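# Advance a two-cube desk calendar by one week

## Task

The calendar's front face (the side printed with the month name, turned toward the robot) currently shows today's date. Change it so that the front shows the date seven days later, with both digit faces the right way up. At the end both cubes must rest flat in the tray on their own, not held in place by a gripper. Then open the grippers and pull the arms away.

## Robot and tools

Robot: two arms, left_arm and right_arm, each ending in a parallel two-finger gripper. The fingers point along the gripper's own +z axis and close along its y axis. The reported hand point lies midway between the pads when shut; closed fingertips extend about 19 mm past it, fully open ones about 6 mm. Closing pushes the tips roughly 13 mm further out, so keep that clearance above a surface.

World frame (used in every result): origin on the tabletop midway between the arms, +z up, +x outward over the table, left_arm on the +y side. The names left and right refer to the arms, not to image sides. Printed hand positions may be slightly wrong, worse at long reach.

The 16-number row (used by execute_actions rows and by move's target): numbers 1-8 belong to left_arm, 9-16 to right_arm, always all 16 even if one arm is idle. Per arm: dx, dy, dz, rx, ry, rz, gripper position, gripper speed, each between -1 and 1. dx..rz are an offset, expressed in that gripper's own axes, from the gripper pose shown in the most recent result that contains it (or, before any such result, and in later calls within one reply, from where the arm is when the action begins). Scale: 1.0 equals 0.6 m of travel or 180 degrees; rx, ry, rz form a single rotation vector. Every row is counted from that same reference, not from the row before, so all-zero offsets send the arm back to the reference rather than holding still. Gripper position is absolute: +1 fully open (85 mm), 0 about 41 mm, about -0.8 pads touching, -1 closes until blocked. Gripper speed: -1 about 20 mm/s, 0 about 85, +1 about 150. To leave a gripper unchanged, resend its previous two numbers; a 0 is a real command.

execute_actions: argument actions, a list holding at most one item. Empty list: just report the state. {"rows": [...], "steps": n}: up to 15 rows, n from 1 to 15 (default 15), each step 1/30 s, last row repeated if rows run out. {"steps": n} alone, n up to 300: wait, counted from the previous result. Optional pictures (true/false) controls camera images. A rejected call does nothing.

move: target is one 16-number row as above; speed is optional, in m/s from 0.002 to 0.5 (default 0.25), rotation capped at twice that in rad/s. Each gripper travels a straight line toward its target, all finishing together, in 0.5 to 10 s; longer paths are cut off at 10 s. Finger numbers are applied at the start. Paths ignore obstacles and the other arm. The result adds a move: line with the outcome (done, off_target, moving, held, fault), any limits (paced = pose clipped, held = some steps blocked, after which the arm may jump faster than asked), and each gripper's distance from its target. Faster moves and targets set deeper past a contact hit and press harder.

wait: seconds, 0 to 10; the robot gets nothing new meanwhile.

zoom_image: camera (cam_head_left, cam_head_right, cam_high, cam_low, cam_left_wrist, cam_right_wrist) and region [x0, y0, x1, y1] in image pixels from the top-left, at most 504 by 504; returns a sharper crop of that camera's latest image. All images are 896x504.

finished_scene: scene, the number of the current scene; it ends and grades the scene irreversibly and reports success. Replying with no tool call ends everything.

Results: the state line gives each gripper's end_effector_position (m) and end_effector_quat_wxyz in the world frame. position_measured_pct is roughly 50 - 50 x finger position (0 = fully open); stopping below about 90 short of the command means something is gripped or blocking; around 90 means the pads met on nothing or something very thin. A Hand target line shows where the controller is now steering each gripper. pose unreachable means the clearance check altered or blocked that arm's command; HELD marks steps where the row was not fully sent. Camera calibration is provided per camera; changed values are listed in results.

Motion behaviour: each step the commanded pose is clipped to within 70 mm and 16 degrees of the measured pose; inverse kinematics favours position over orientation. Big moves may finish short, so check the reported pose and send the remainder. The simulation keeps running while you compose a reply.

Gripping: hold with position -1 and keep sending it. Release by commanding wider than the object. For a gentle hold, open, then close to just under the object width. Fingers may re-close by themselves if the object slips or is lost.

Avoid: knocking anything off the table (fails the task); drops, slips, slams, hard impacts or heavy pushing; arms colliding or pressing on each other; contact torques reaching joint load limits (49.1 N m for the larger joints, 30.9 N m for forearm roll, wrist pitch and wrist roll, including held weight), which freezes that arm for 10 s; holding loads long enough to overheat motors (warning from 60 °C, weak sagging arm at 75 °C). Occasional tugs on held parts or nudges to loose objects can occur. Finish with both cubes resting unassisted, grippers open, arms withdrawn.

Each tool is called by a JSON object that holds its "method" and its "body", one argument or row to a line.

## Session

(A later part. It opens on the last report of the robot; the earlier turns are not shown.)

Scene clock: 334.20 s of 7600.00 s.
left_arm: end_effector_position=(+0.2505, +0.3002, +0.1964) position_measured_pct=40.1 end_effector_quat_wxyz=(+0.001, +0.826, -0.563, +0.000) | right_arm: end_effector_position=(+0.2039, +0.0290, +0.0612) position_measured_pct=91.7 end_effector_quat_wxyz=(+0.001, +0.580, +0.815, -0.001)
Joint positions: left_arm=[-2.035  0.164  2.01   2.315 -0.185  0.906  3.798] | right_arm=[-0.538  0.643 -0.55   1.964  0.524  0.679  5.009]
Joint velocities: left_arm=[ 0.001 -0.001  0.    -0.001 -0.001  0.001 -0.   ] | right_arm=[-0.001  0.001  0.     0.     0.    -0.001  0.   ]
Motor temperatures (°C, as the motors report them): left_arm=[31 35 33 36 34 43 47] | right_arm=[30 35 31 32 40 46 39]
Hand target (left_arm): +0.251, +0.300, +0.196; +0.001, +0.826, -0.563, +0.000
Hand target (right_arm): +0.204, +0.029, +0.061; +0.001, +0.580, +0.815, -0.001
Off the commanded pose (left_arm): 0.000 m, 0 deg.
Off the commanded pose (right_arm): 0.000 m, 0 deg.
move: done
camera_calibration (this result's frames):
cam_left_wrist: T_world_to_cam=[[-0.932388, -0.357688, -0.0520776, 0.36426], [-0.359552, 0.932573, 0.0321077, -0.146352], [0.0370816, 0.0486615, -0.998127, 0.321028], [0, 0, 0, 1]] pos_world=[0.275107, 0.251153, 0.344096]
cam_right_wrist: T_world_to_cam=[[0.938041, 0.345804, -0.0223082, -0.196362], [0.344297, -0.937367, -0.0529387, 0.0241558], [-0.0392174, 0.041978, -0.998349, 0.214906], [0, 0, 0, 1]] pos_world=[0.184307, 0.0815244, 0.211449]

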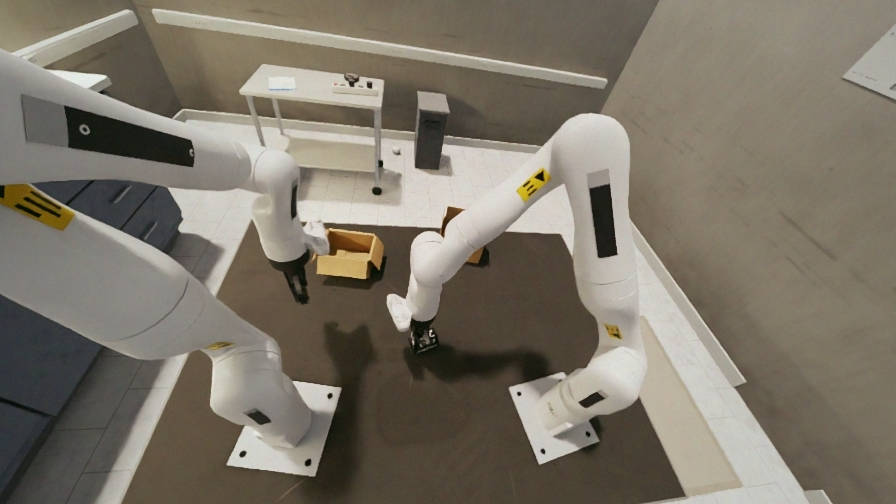

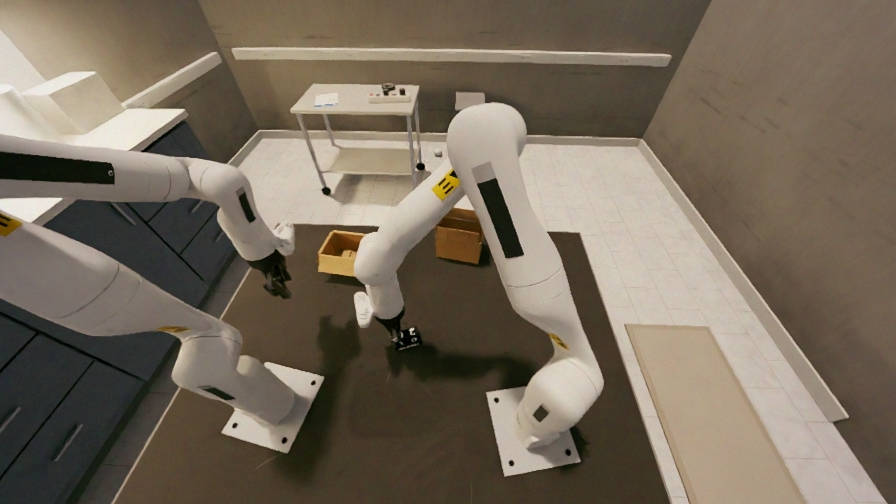

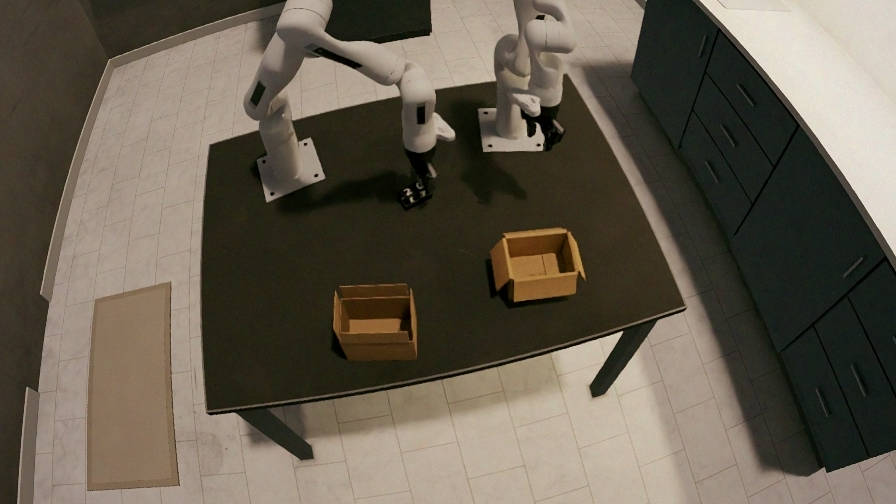

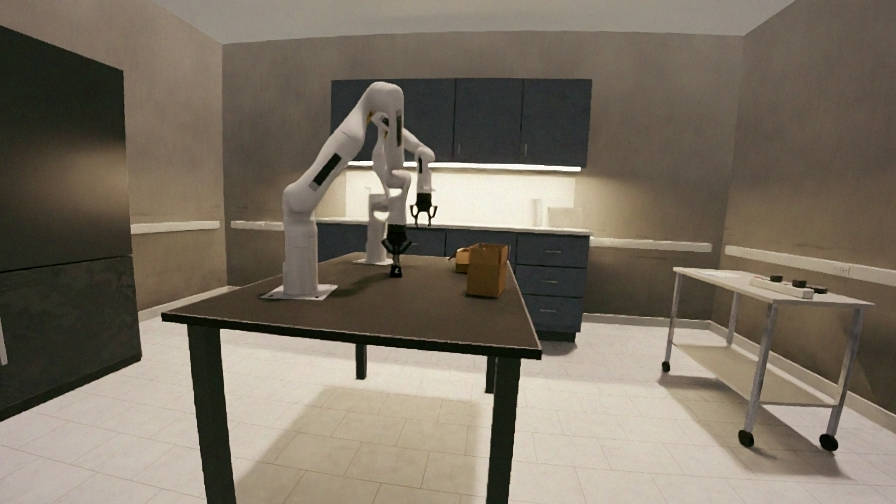

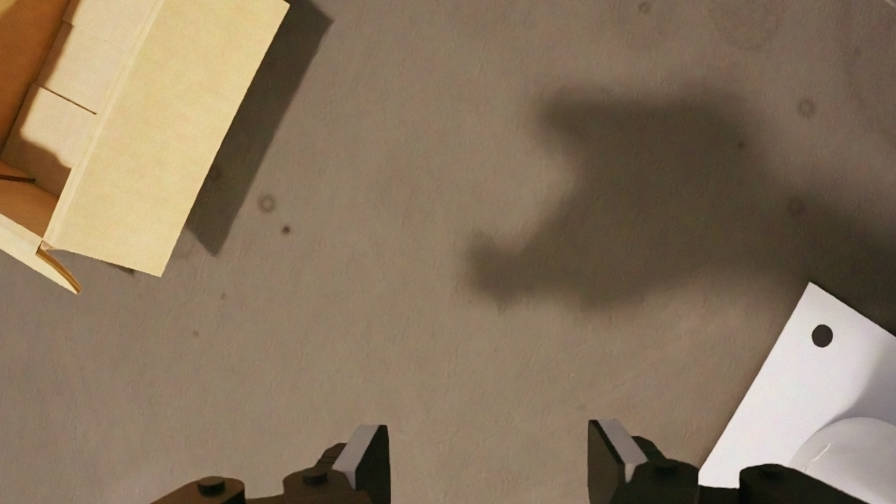

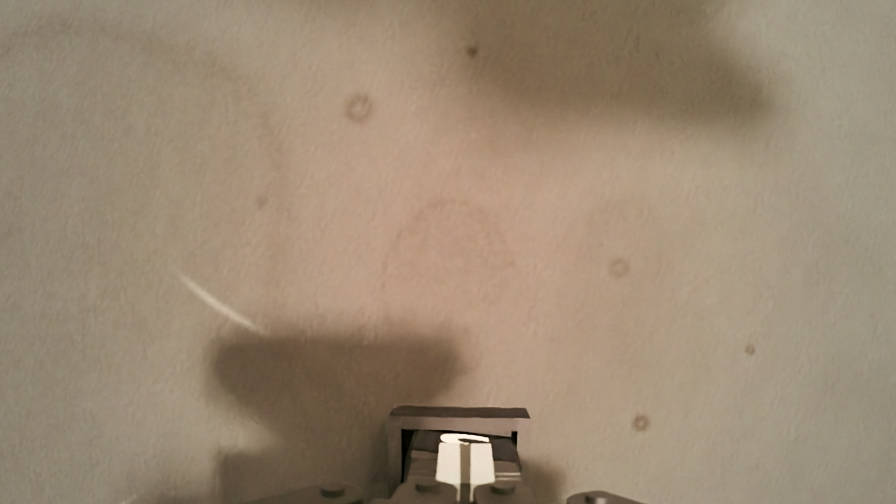

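{"method": "move", "body": {
  "target": [0,0,0,0,0,0,0.2,0,0,0,0.006,0,0,0,-1,0],
  "speed": 0.01
}}

Scene clock: 336.03 s of 7600.00 s.
left_arm: end_effector_position=(+0.2505, +0.3002, +0.1964) position_measured_pct=40.1 end_effector_quat_wxyz=(+0.001, +0.826, -0.563, +0.000) | right_arm: end_effector_position=(+0.2040, +0.0301, +0.0606) position_measured_pct=91.7 end_effector_quat_wxyz=(+0.001, +0.579, +0.815, +0.002)
Joint positions: left_arm=[-2.035  0.164  2.01   2.315 -0.185  0.906  3.798] | right_arm=[-0.542  0.643 -0.547  1.966  0.531  0.672  5.003]
Joint velocities: left_arm=[-0.     0.    -0.     0.    -0.003  0.001 -0.001] | right_arm=[ 0.001  0.    -0.001  0.     0.001  0.001 -0.001]
Motor temperatures (°C, as the motors report them): left_arm=[31 35 33 36 34 43 47] | right_arm=[30 35 31 32 40 46 39]
Hand target (left_arm): +0.251, +0.300, +0.196; +0.001, +0.826, -0.563, +0.000
Hand target (right_arm): +0.204, +0.029, +0.058; +0.001, +0.580, +0.815, -0.001
Off the commanded pose (left_arm): 0.000 m, 0 deg.
Off the commanded pose (right_arm): 0.003 m, 0 deg.
move: done
camera_calibration (this result's frames):
cam_left_wrist: T_world_to_cam=[[-0.932388, -0.357688, -0.0520797, 0.364262], [-0.359552, 0.932573, 0.0321064, -0.146351], [0.037084, 0.048661, -0.998127, 0.321028], [0, 0, 0, 1]] pos_world=[0.275107, 0.251153, 0.344096]
cam_right_wrist: T_world_to_cam=[[0.937757, 0.346859, -0.0173206, -0.197195], [0.345489, -0.936804, -0.0550889, 0.0250576], [-0.0353341, 0.0456759, -0.998331, 0.213375], [0, 0, 0, 1]] pos_world=[0.183803, 0.0821268, 0.210984]

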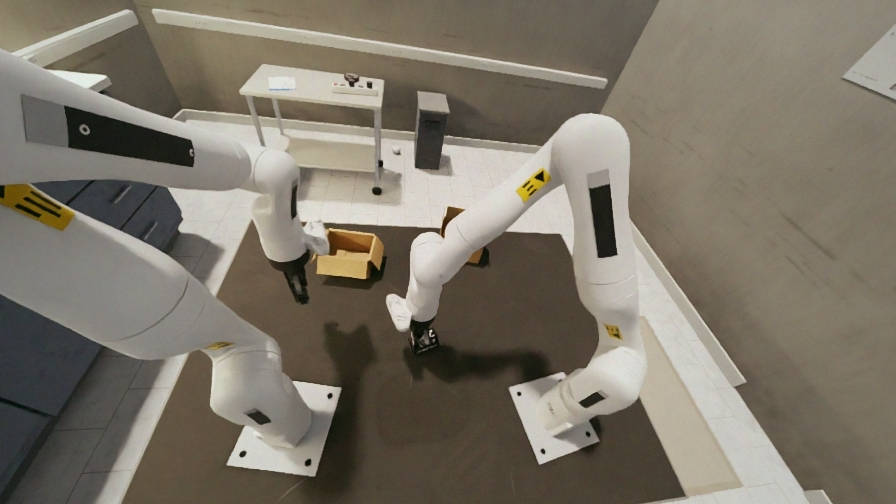

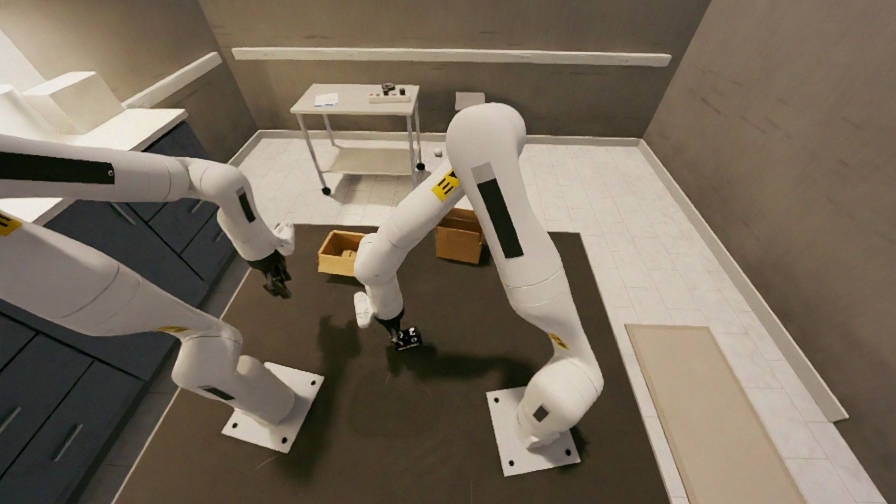

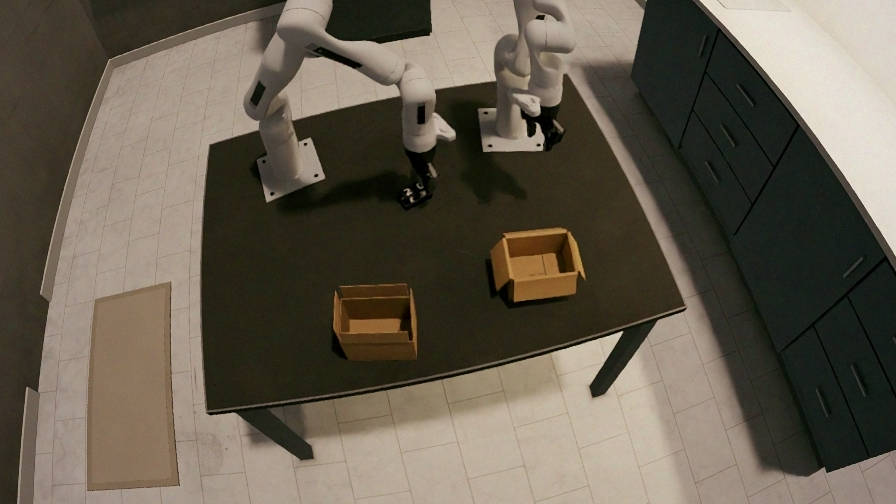

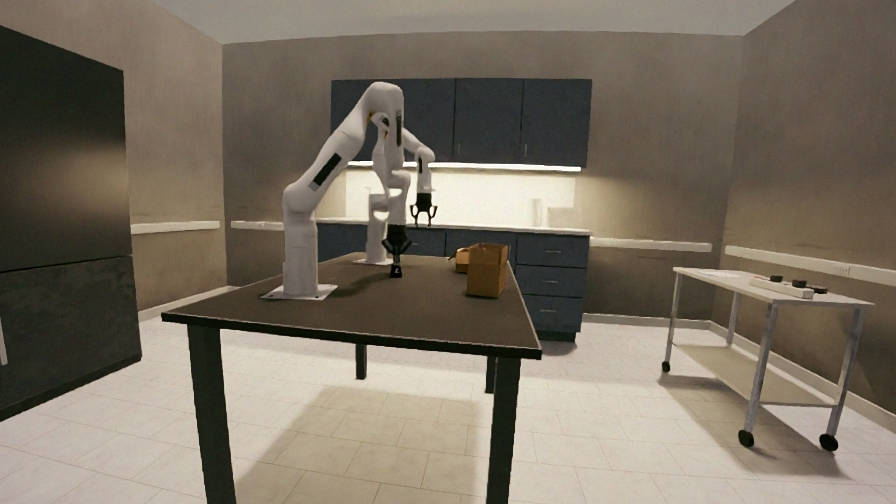

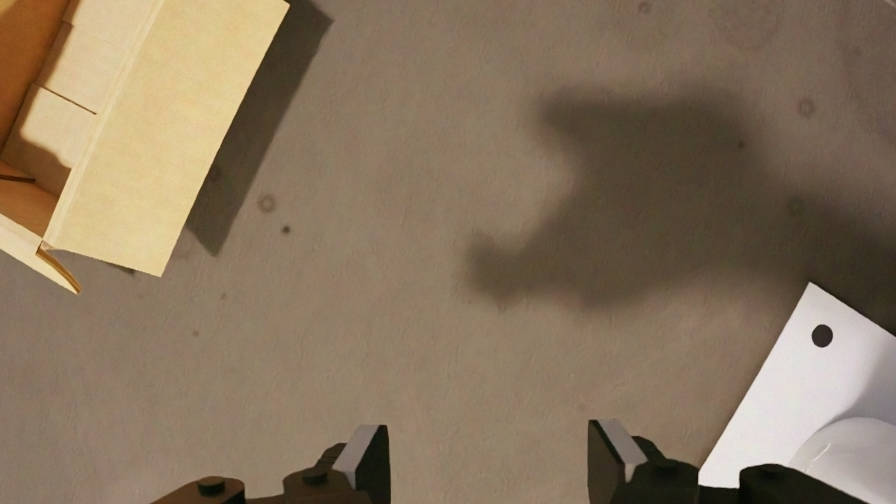

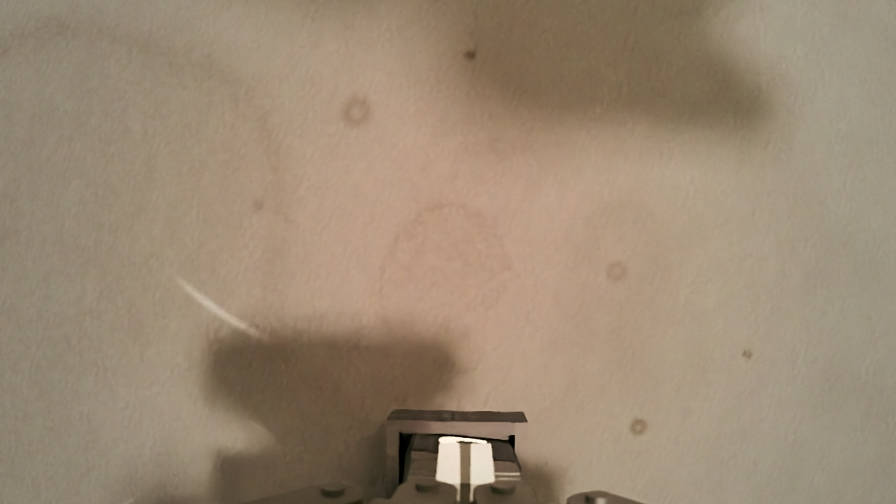

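{"method": "move", "body": {
  "target": [0,0,0,0,0,0,0.2,0,0,0,-0.04,0,0,0,-1,0],
  "speed": 0.08
}}

{"method": "move", "body": {
  "target": [0,0,0,0,0,0,0.2,0,-0.131,-0.166,0.005,0,0,0,0.2,0]
}}

{"method": "zoom_image", "body": {
  "camera": "cam_right_wrist",
  "region": [560,100,896,450]
}}

Scene clock: 338.07 s of 7600.00 s.
left_arm: end_effector_position=(+0.2505, +0.3002, +0.1964) position_measured_pct=40.1 end_effector_quat_wxyz=(+0.001, +0.826, -0.563, +0.000) | right_arm: end_effector_position=(+0.2038, +0.0301, +0.0845) position_measured_pct=91.7 end_effector_quat_wxyz=(+0.001, +0.579, +0.815, +0.002)
Joint positions: left_arm=[-2.035  0.164  2.01   2.315 -0.185  0.906  3.798] | right_arm=[-0.515  0.598 -0.584  1.946  0.486  0.736  5.041]
Joint velocities: left_arm=[ 0.    -0.     0.    -0.002  0.001 -0.001  0.001] | right_arm=[ 0.002 -0.004  0.003 -0.    -0.001  0.001  0.001]
Motor temperatures (°C, as the motors report them): left_arm=[31 35 33 36 34 43 47] | right_arm=[30 35 31 32 40 46 39]
Hand target (left_arm): +0.251, +0.300, +0.196; +0.001, +0.826, -0.563, +0.000
Hand target (right_arm): +0.204, +0.030, +0.085; +0.001, +0.580, +0.815, +0.002
Off the commanded pose (left_arm): 0.000 m, 0 deg.
Off the commanded pose (right_arm): 0.000 m, 0 deg.
move: done
camera_calibration (this result's frames):
cam_left_wrist: T_world_to_cam=[[-0.932388, -0.357688, -0.052082, 0.364263], [-0.359552, 0.932573, 0.0321051, -0.14635], [0.0370867, 0.0486606, -0.998127, 0.321028], [0, 0, 0, 1]] pos_world=[0.275108, 0.251153, 0.344097]
cam_right_wrist: T_world_to_cam=[[0.937677, 0.347052, -0.0177984, -0.196481], [0.345662, -0.936744, -0.0550245, 0.0263579], [-0.0357689, 0.045443, -0.998326, 0.237336], [0, 0, 0, 1]] pos_world=[0.183614, 0.0820946, 0.234892]

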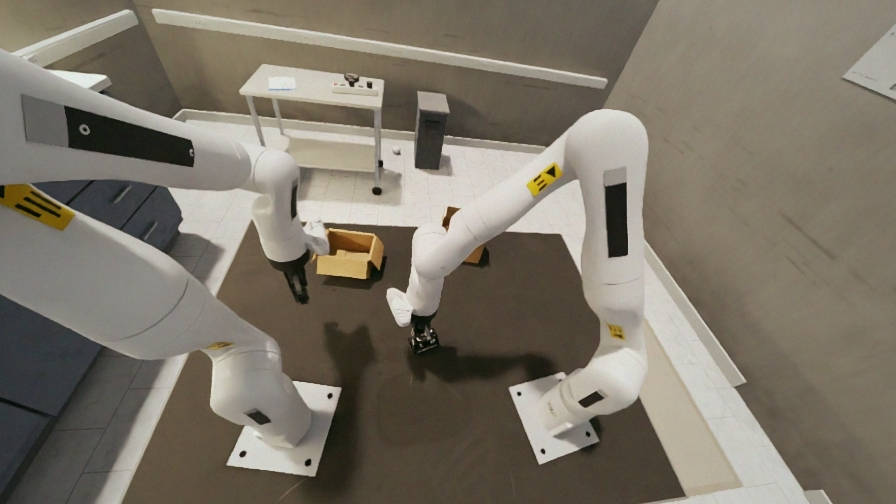

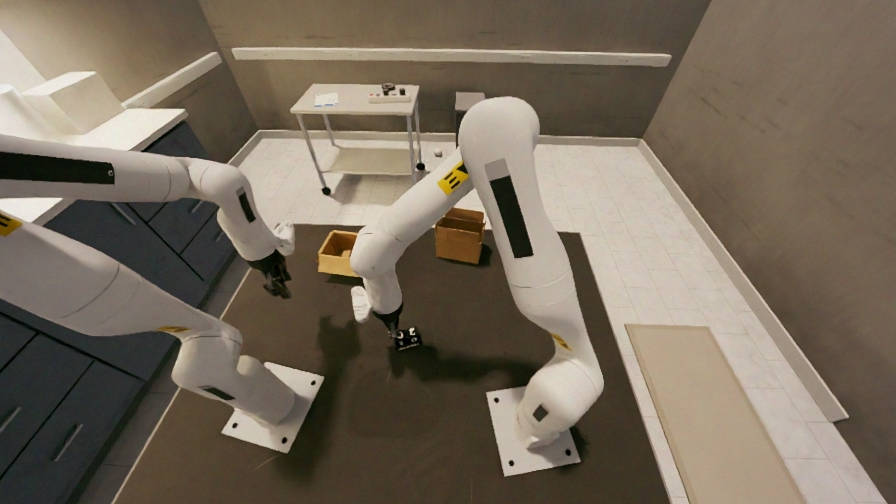

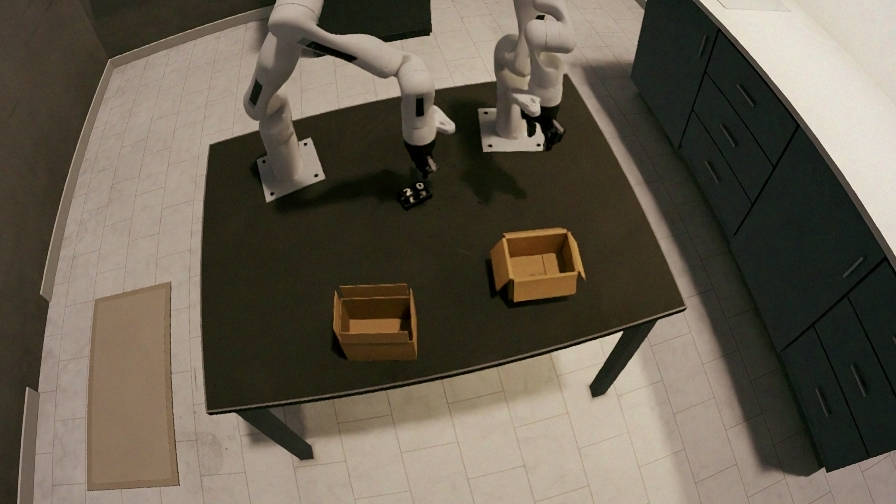

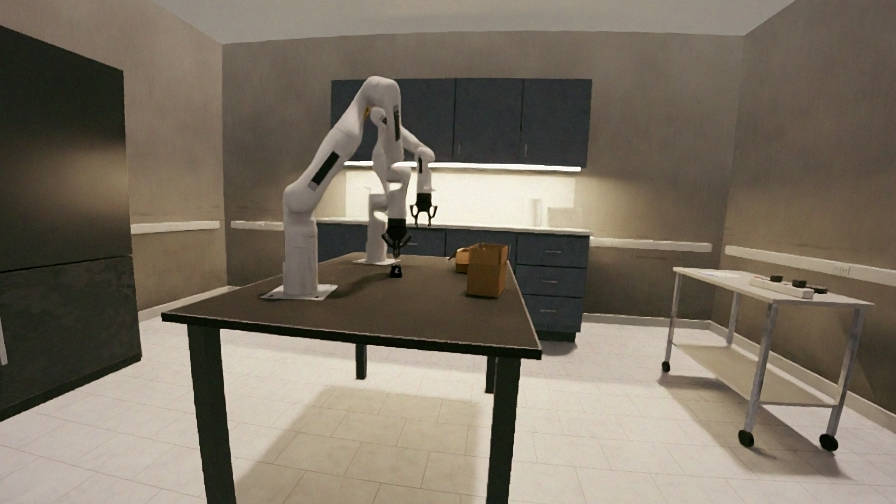

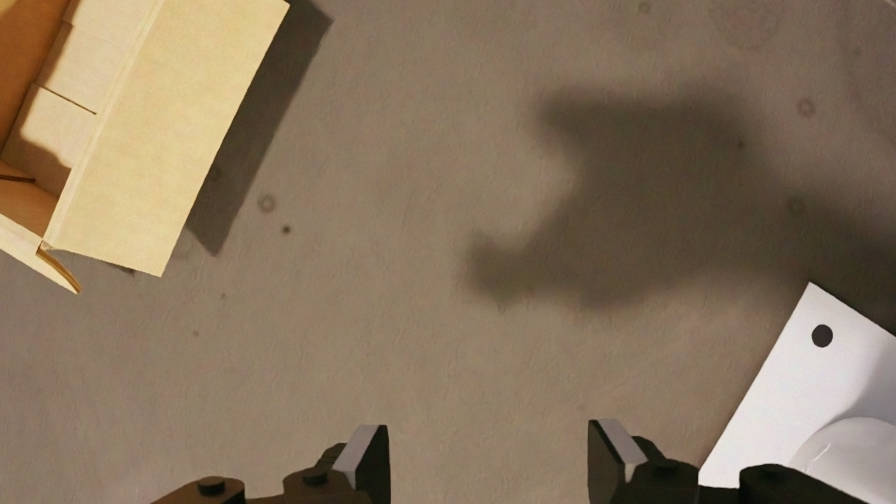

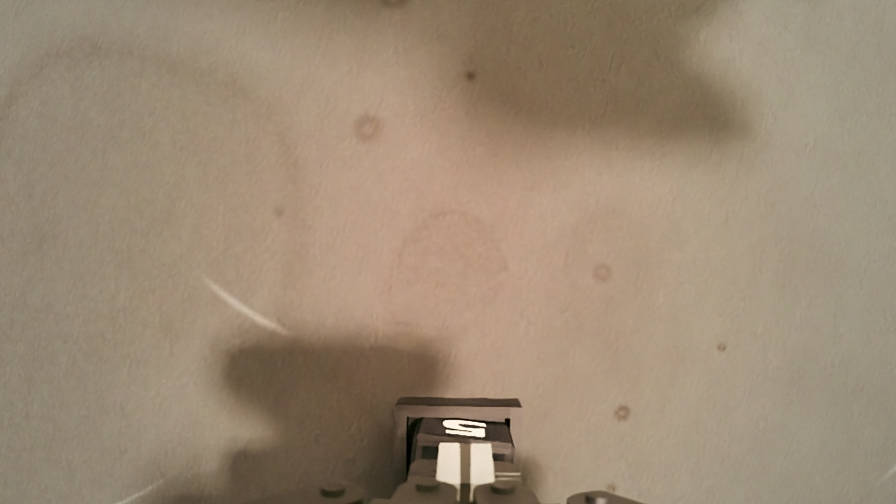

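Scene clock: 339.00 s of 7600.00 s.
left_arm: end_effector_position=(+0.2505, +0.3002, +0.1964) position_measured_pct=40.1 end_effector_quat_wxyz=(+0.001, +0.826, -0.563, +0.000) | right_arm: end_effector_position=(+0.1351, -0.0766, +0.0809) position_measured_pct=40.1 end_effector_quat_wxyz=(+0.000, +0.579, +0.815, +0.001)
Joint positions: left_arm=[-2.035  0.164  2.01   2.315 -0.185  0.906  3.798] | right_arm=[-0.499  0.412 -0.604  2.344  0.496  0.502  4.922]
Joint velocities: left_arm=[ 0.001  0.     0.     0.     0.     0.001 -0.   ] | right_arm=[ 0.001 -0.012 -0.002  0.002  0.002  0.001 -0.002]
Motor temperatures (°C, as the motors report them): left_arm=[31 35 33 36 34 43 47] | right_arm=[30 35 31 32 40 46 39]
Hand target (left_arm): +0.251, +0.300, +0.196; +0.001, +0.826, -0.563, +0.000
Hand target (right_arm): +0.135, -0.077, +0.081; +0.001, +0.579, +0.815, +0.002
Off the commanded pose (left_arm): 0.000 m, 0 deg.
Off the commanded pose (right_arm): 0.001 m, 0 deg.
move: done
camera_calibration (this result's frames):
cam_left_wrist: T_world_to_cam=[[-0.932387, -0.357689, -0.0520841, 0.364265], [-0.359553, 0.932572, 0.0321037, -0.146349], [0.0370891, 0.0486601, -0.998127, 0.321028], [0, 0, 0, 1]] pos_world=[0.275109, 0.251153, 0.344097]
cam_right_wrist: T_world_to_cam=[[0.937541, 0.347326, -0.0195217, -0.0949003], [0.345839, -0.936648, -0.0555498, -0.0500424], [-0.0375789, 0.0453288, -0.998265, 0.236314], [0, 0, 0, 1]] pos_world=[0.11516, -0.0246226, 0.231272]

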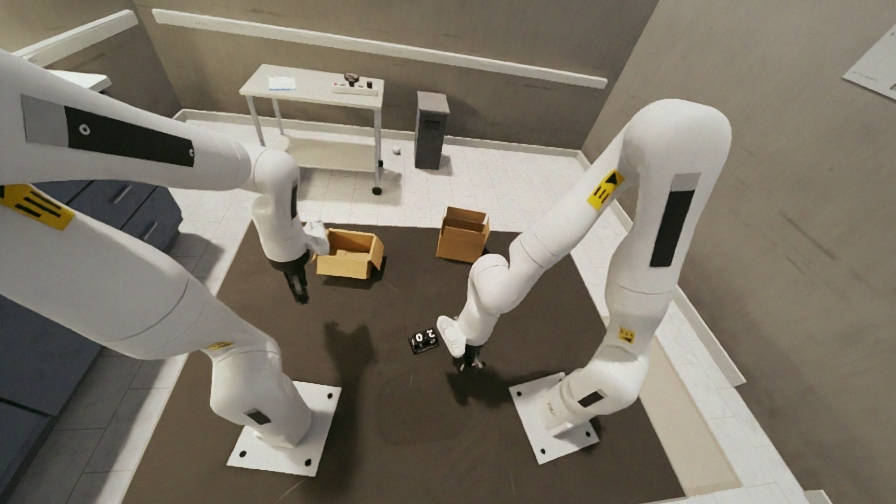

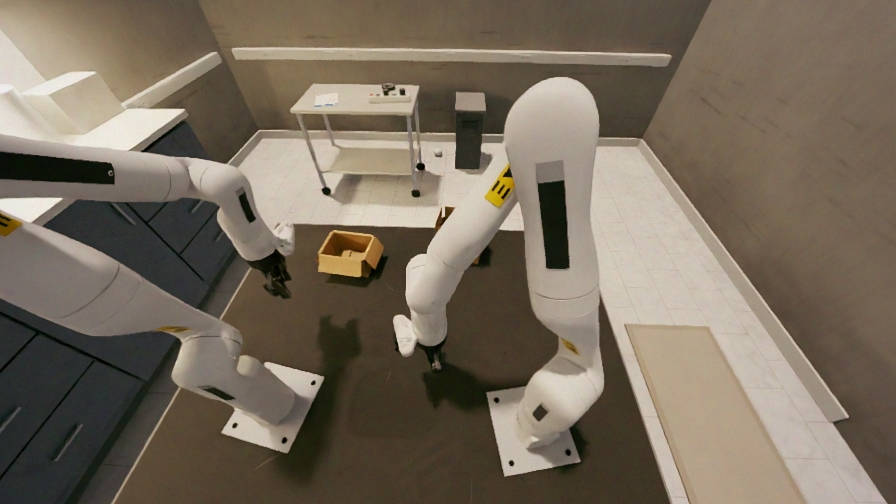

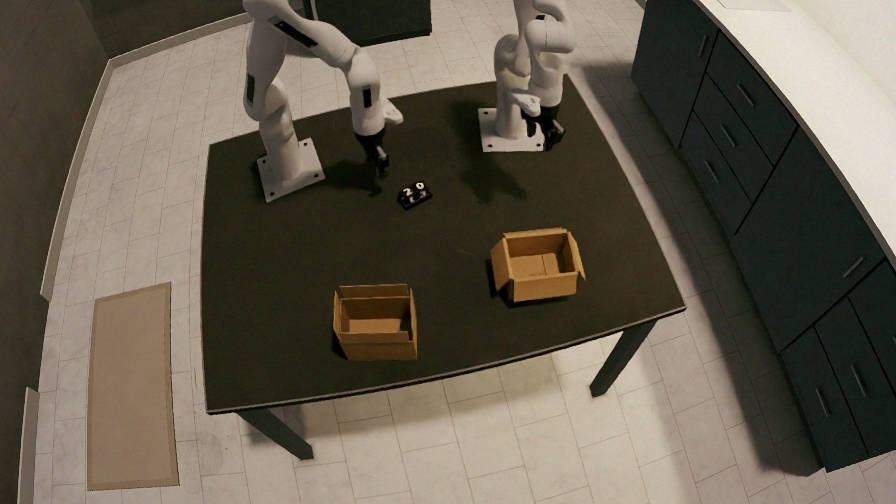

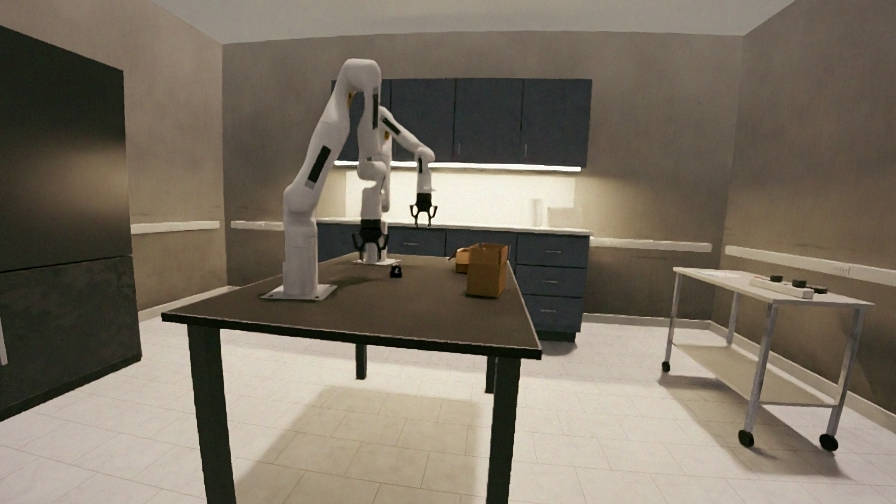

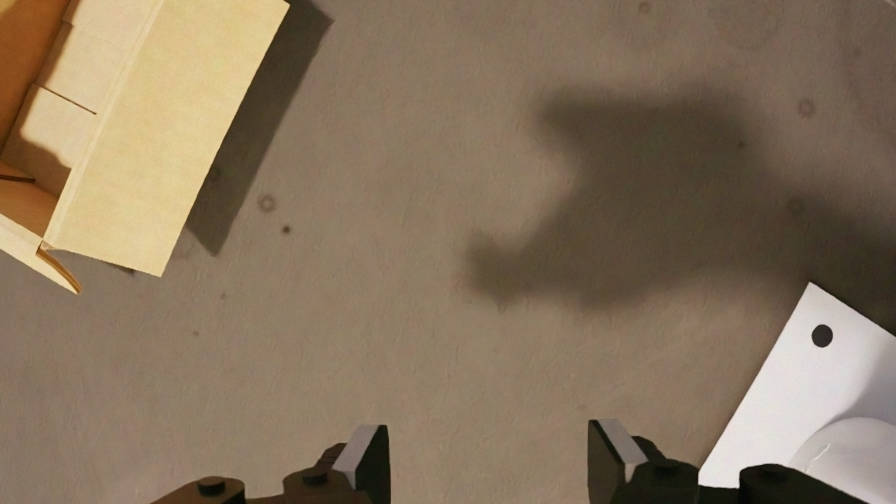

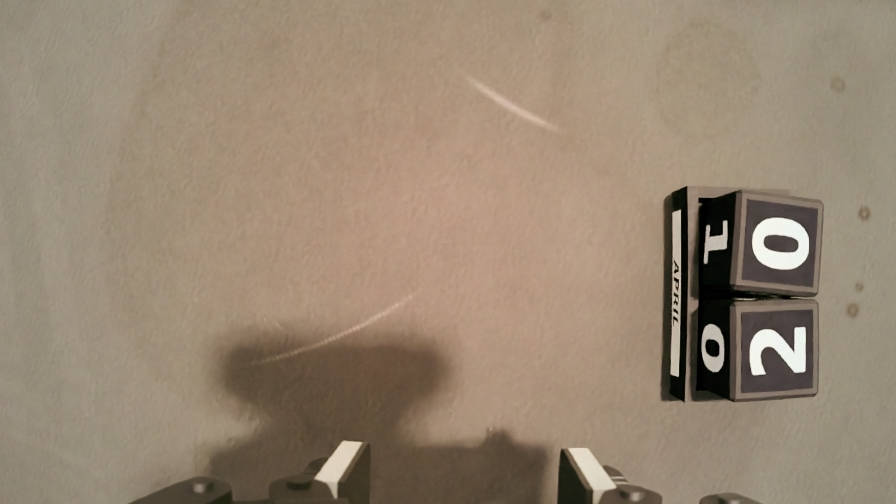

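Region (560, 100, 896, 450) of cam_right_wrist's 896x504 image, scaled by 1.440; it fills the left 484 columns of this view, and the rest is white.

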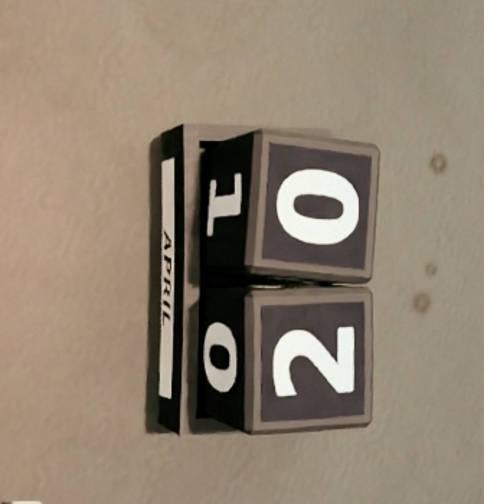

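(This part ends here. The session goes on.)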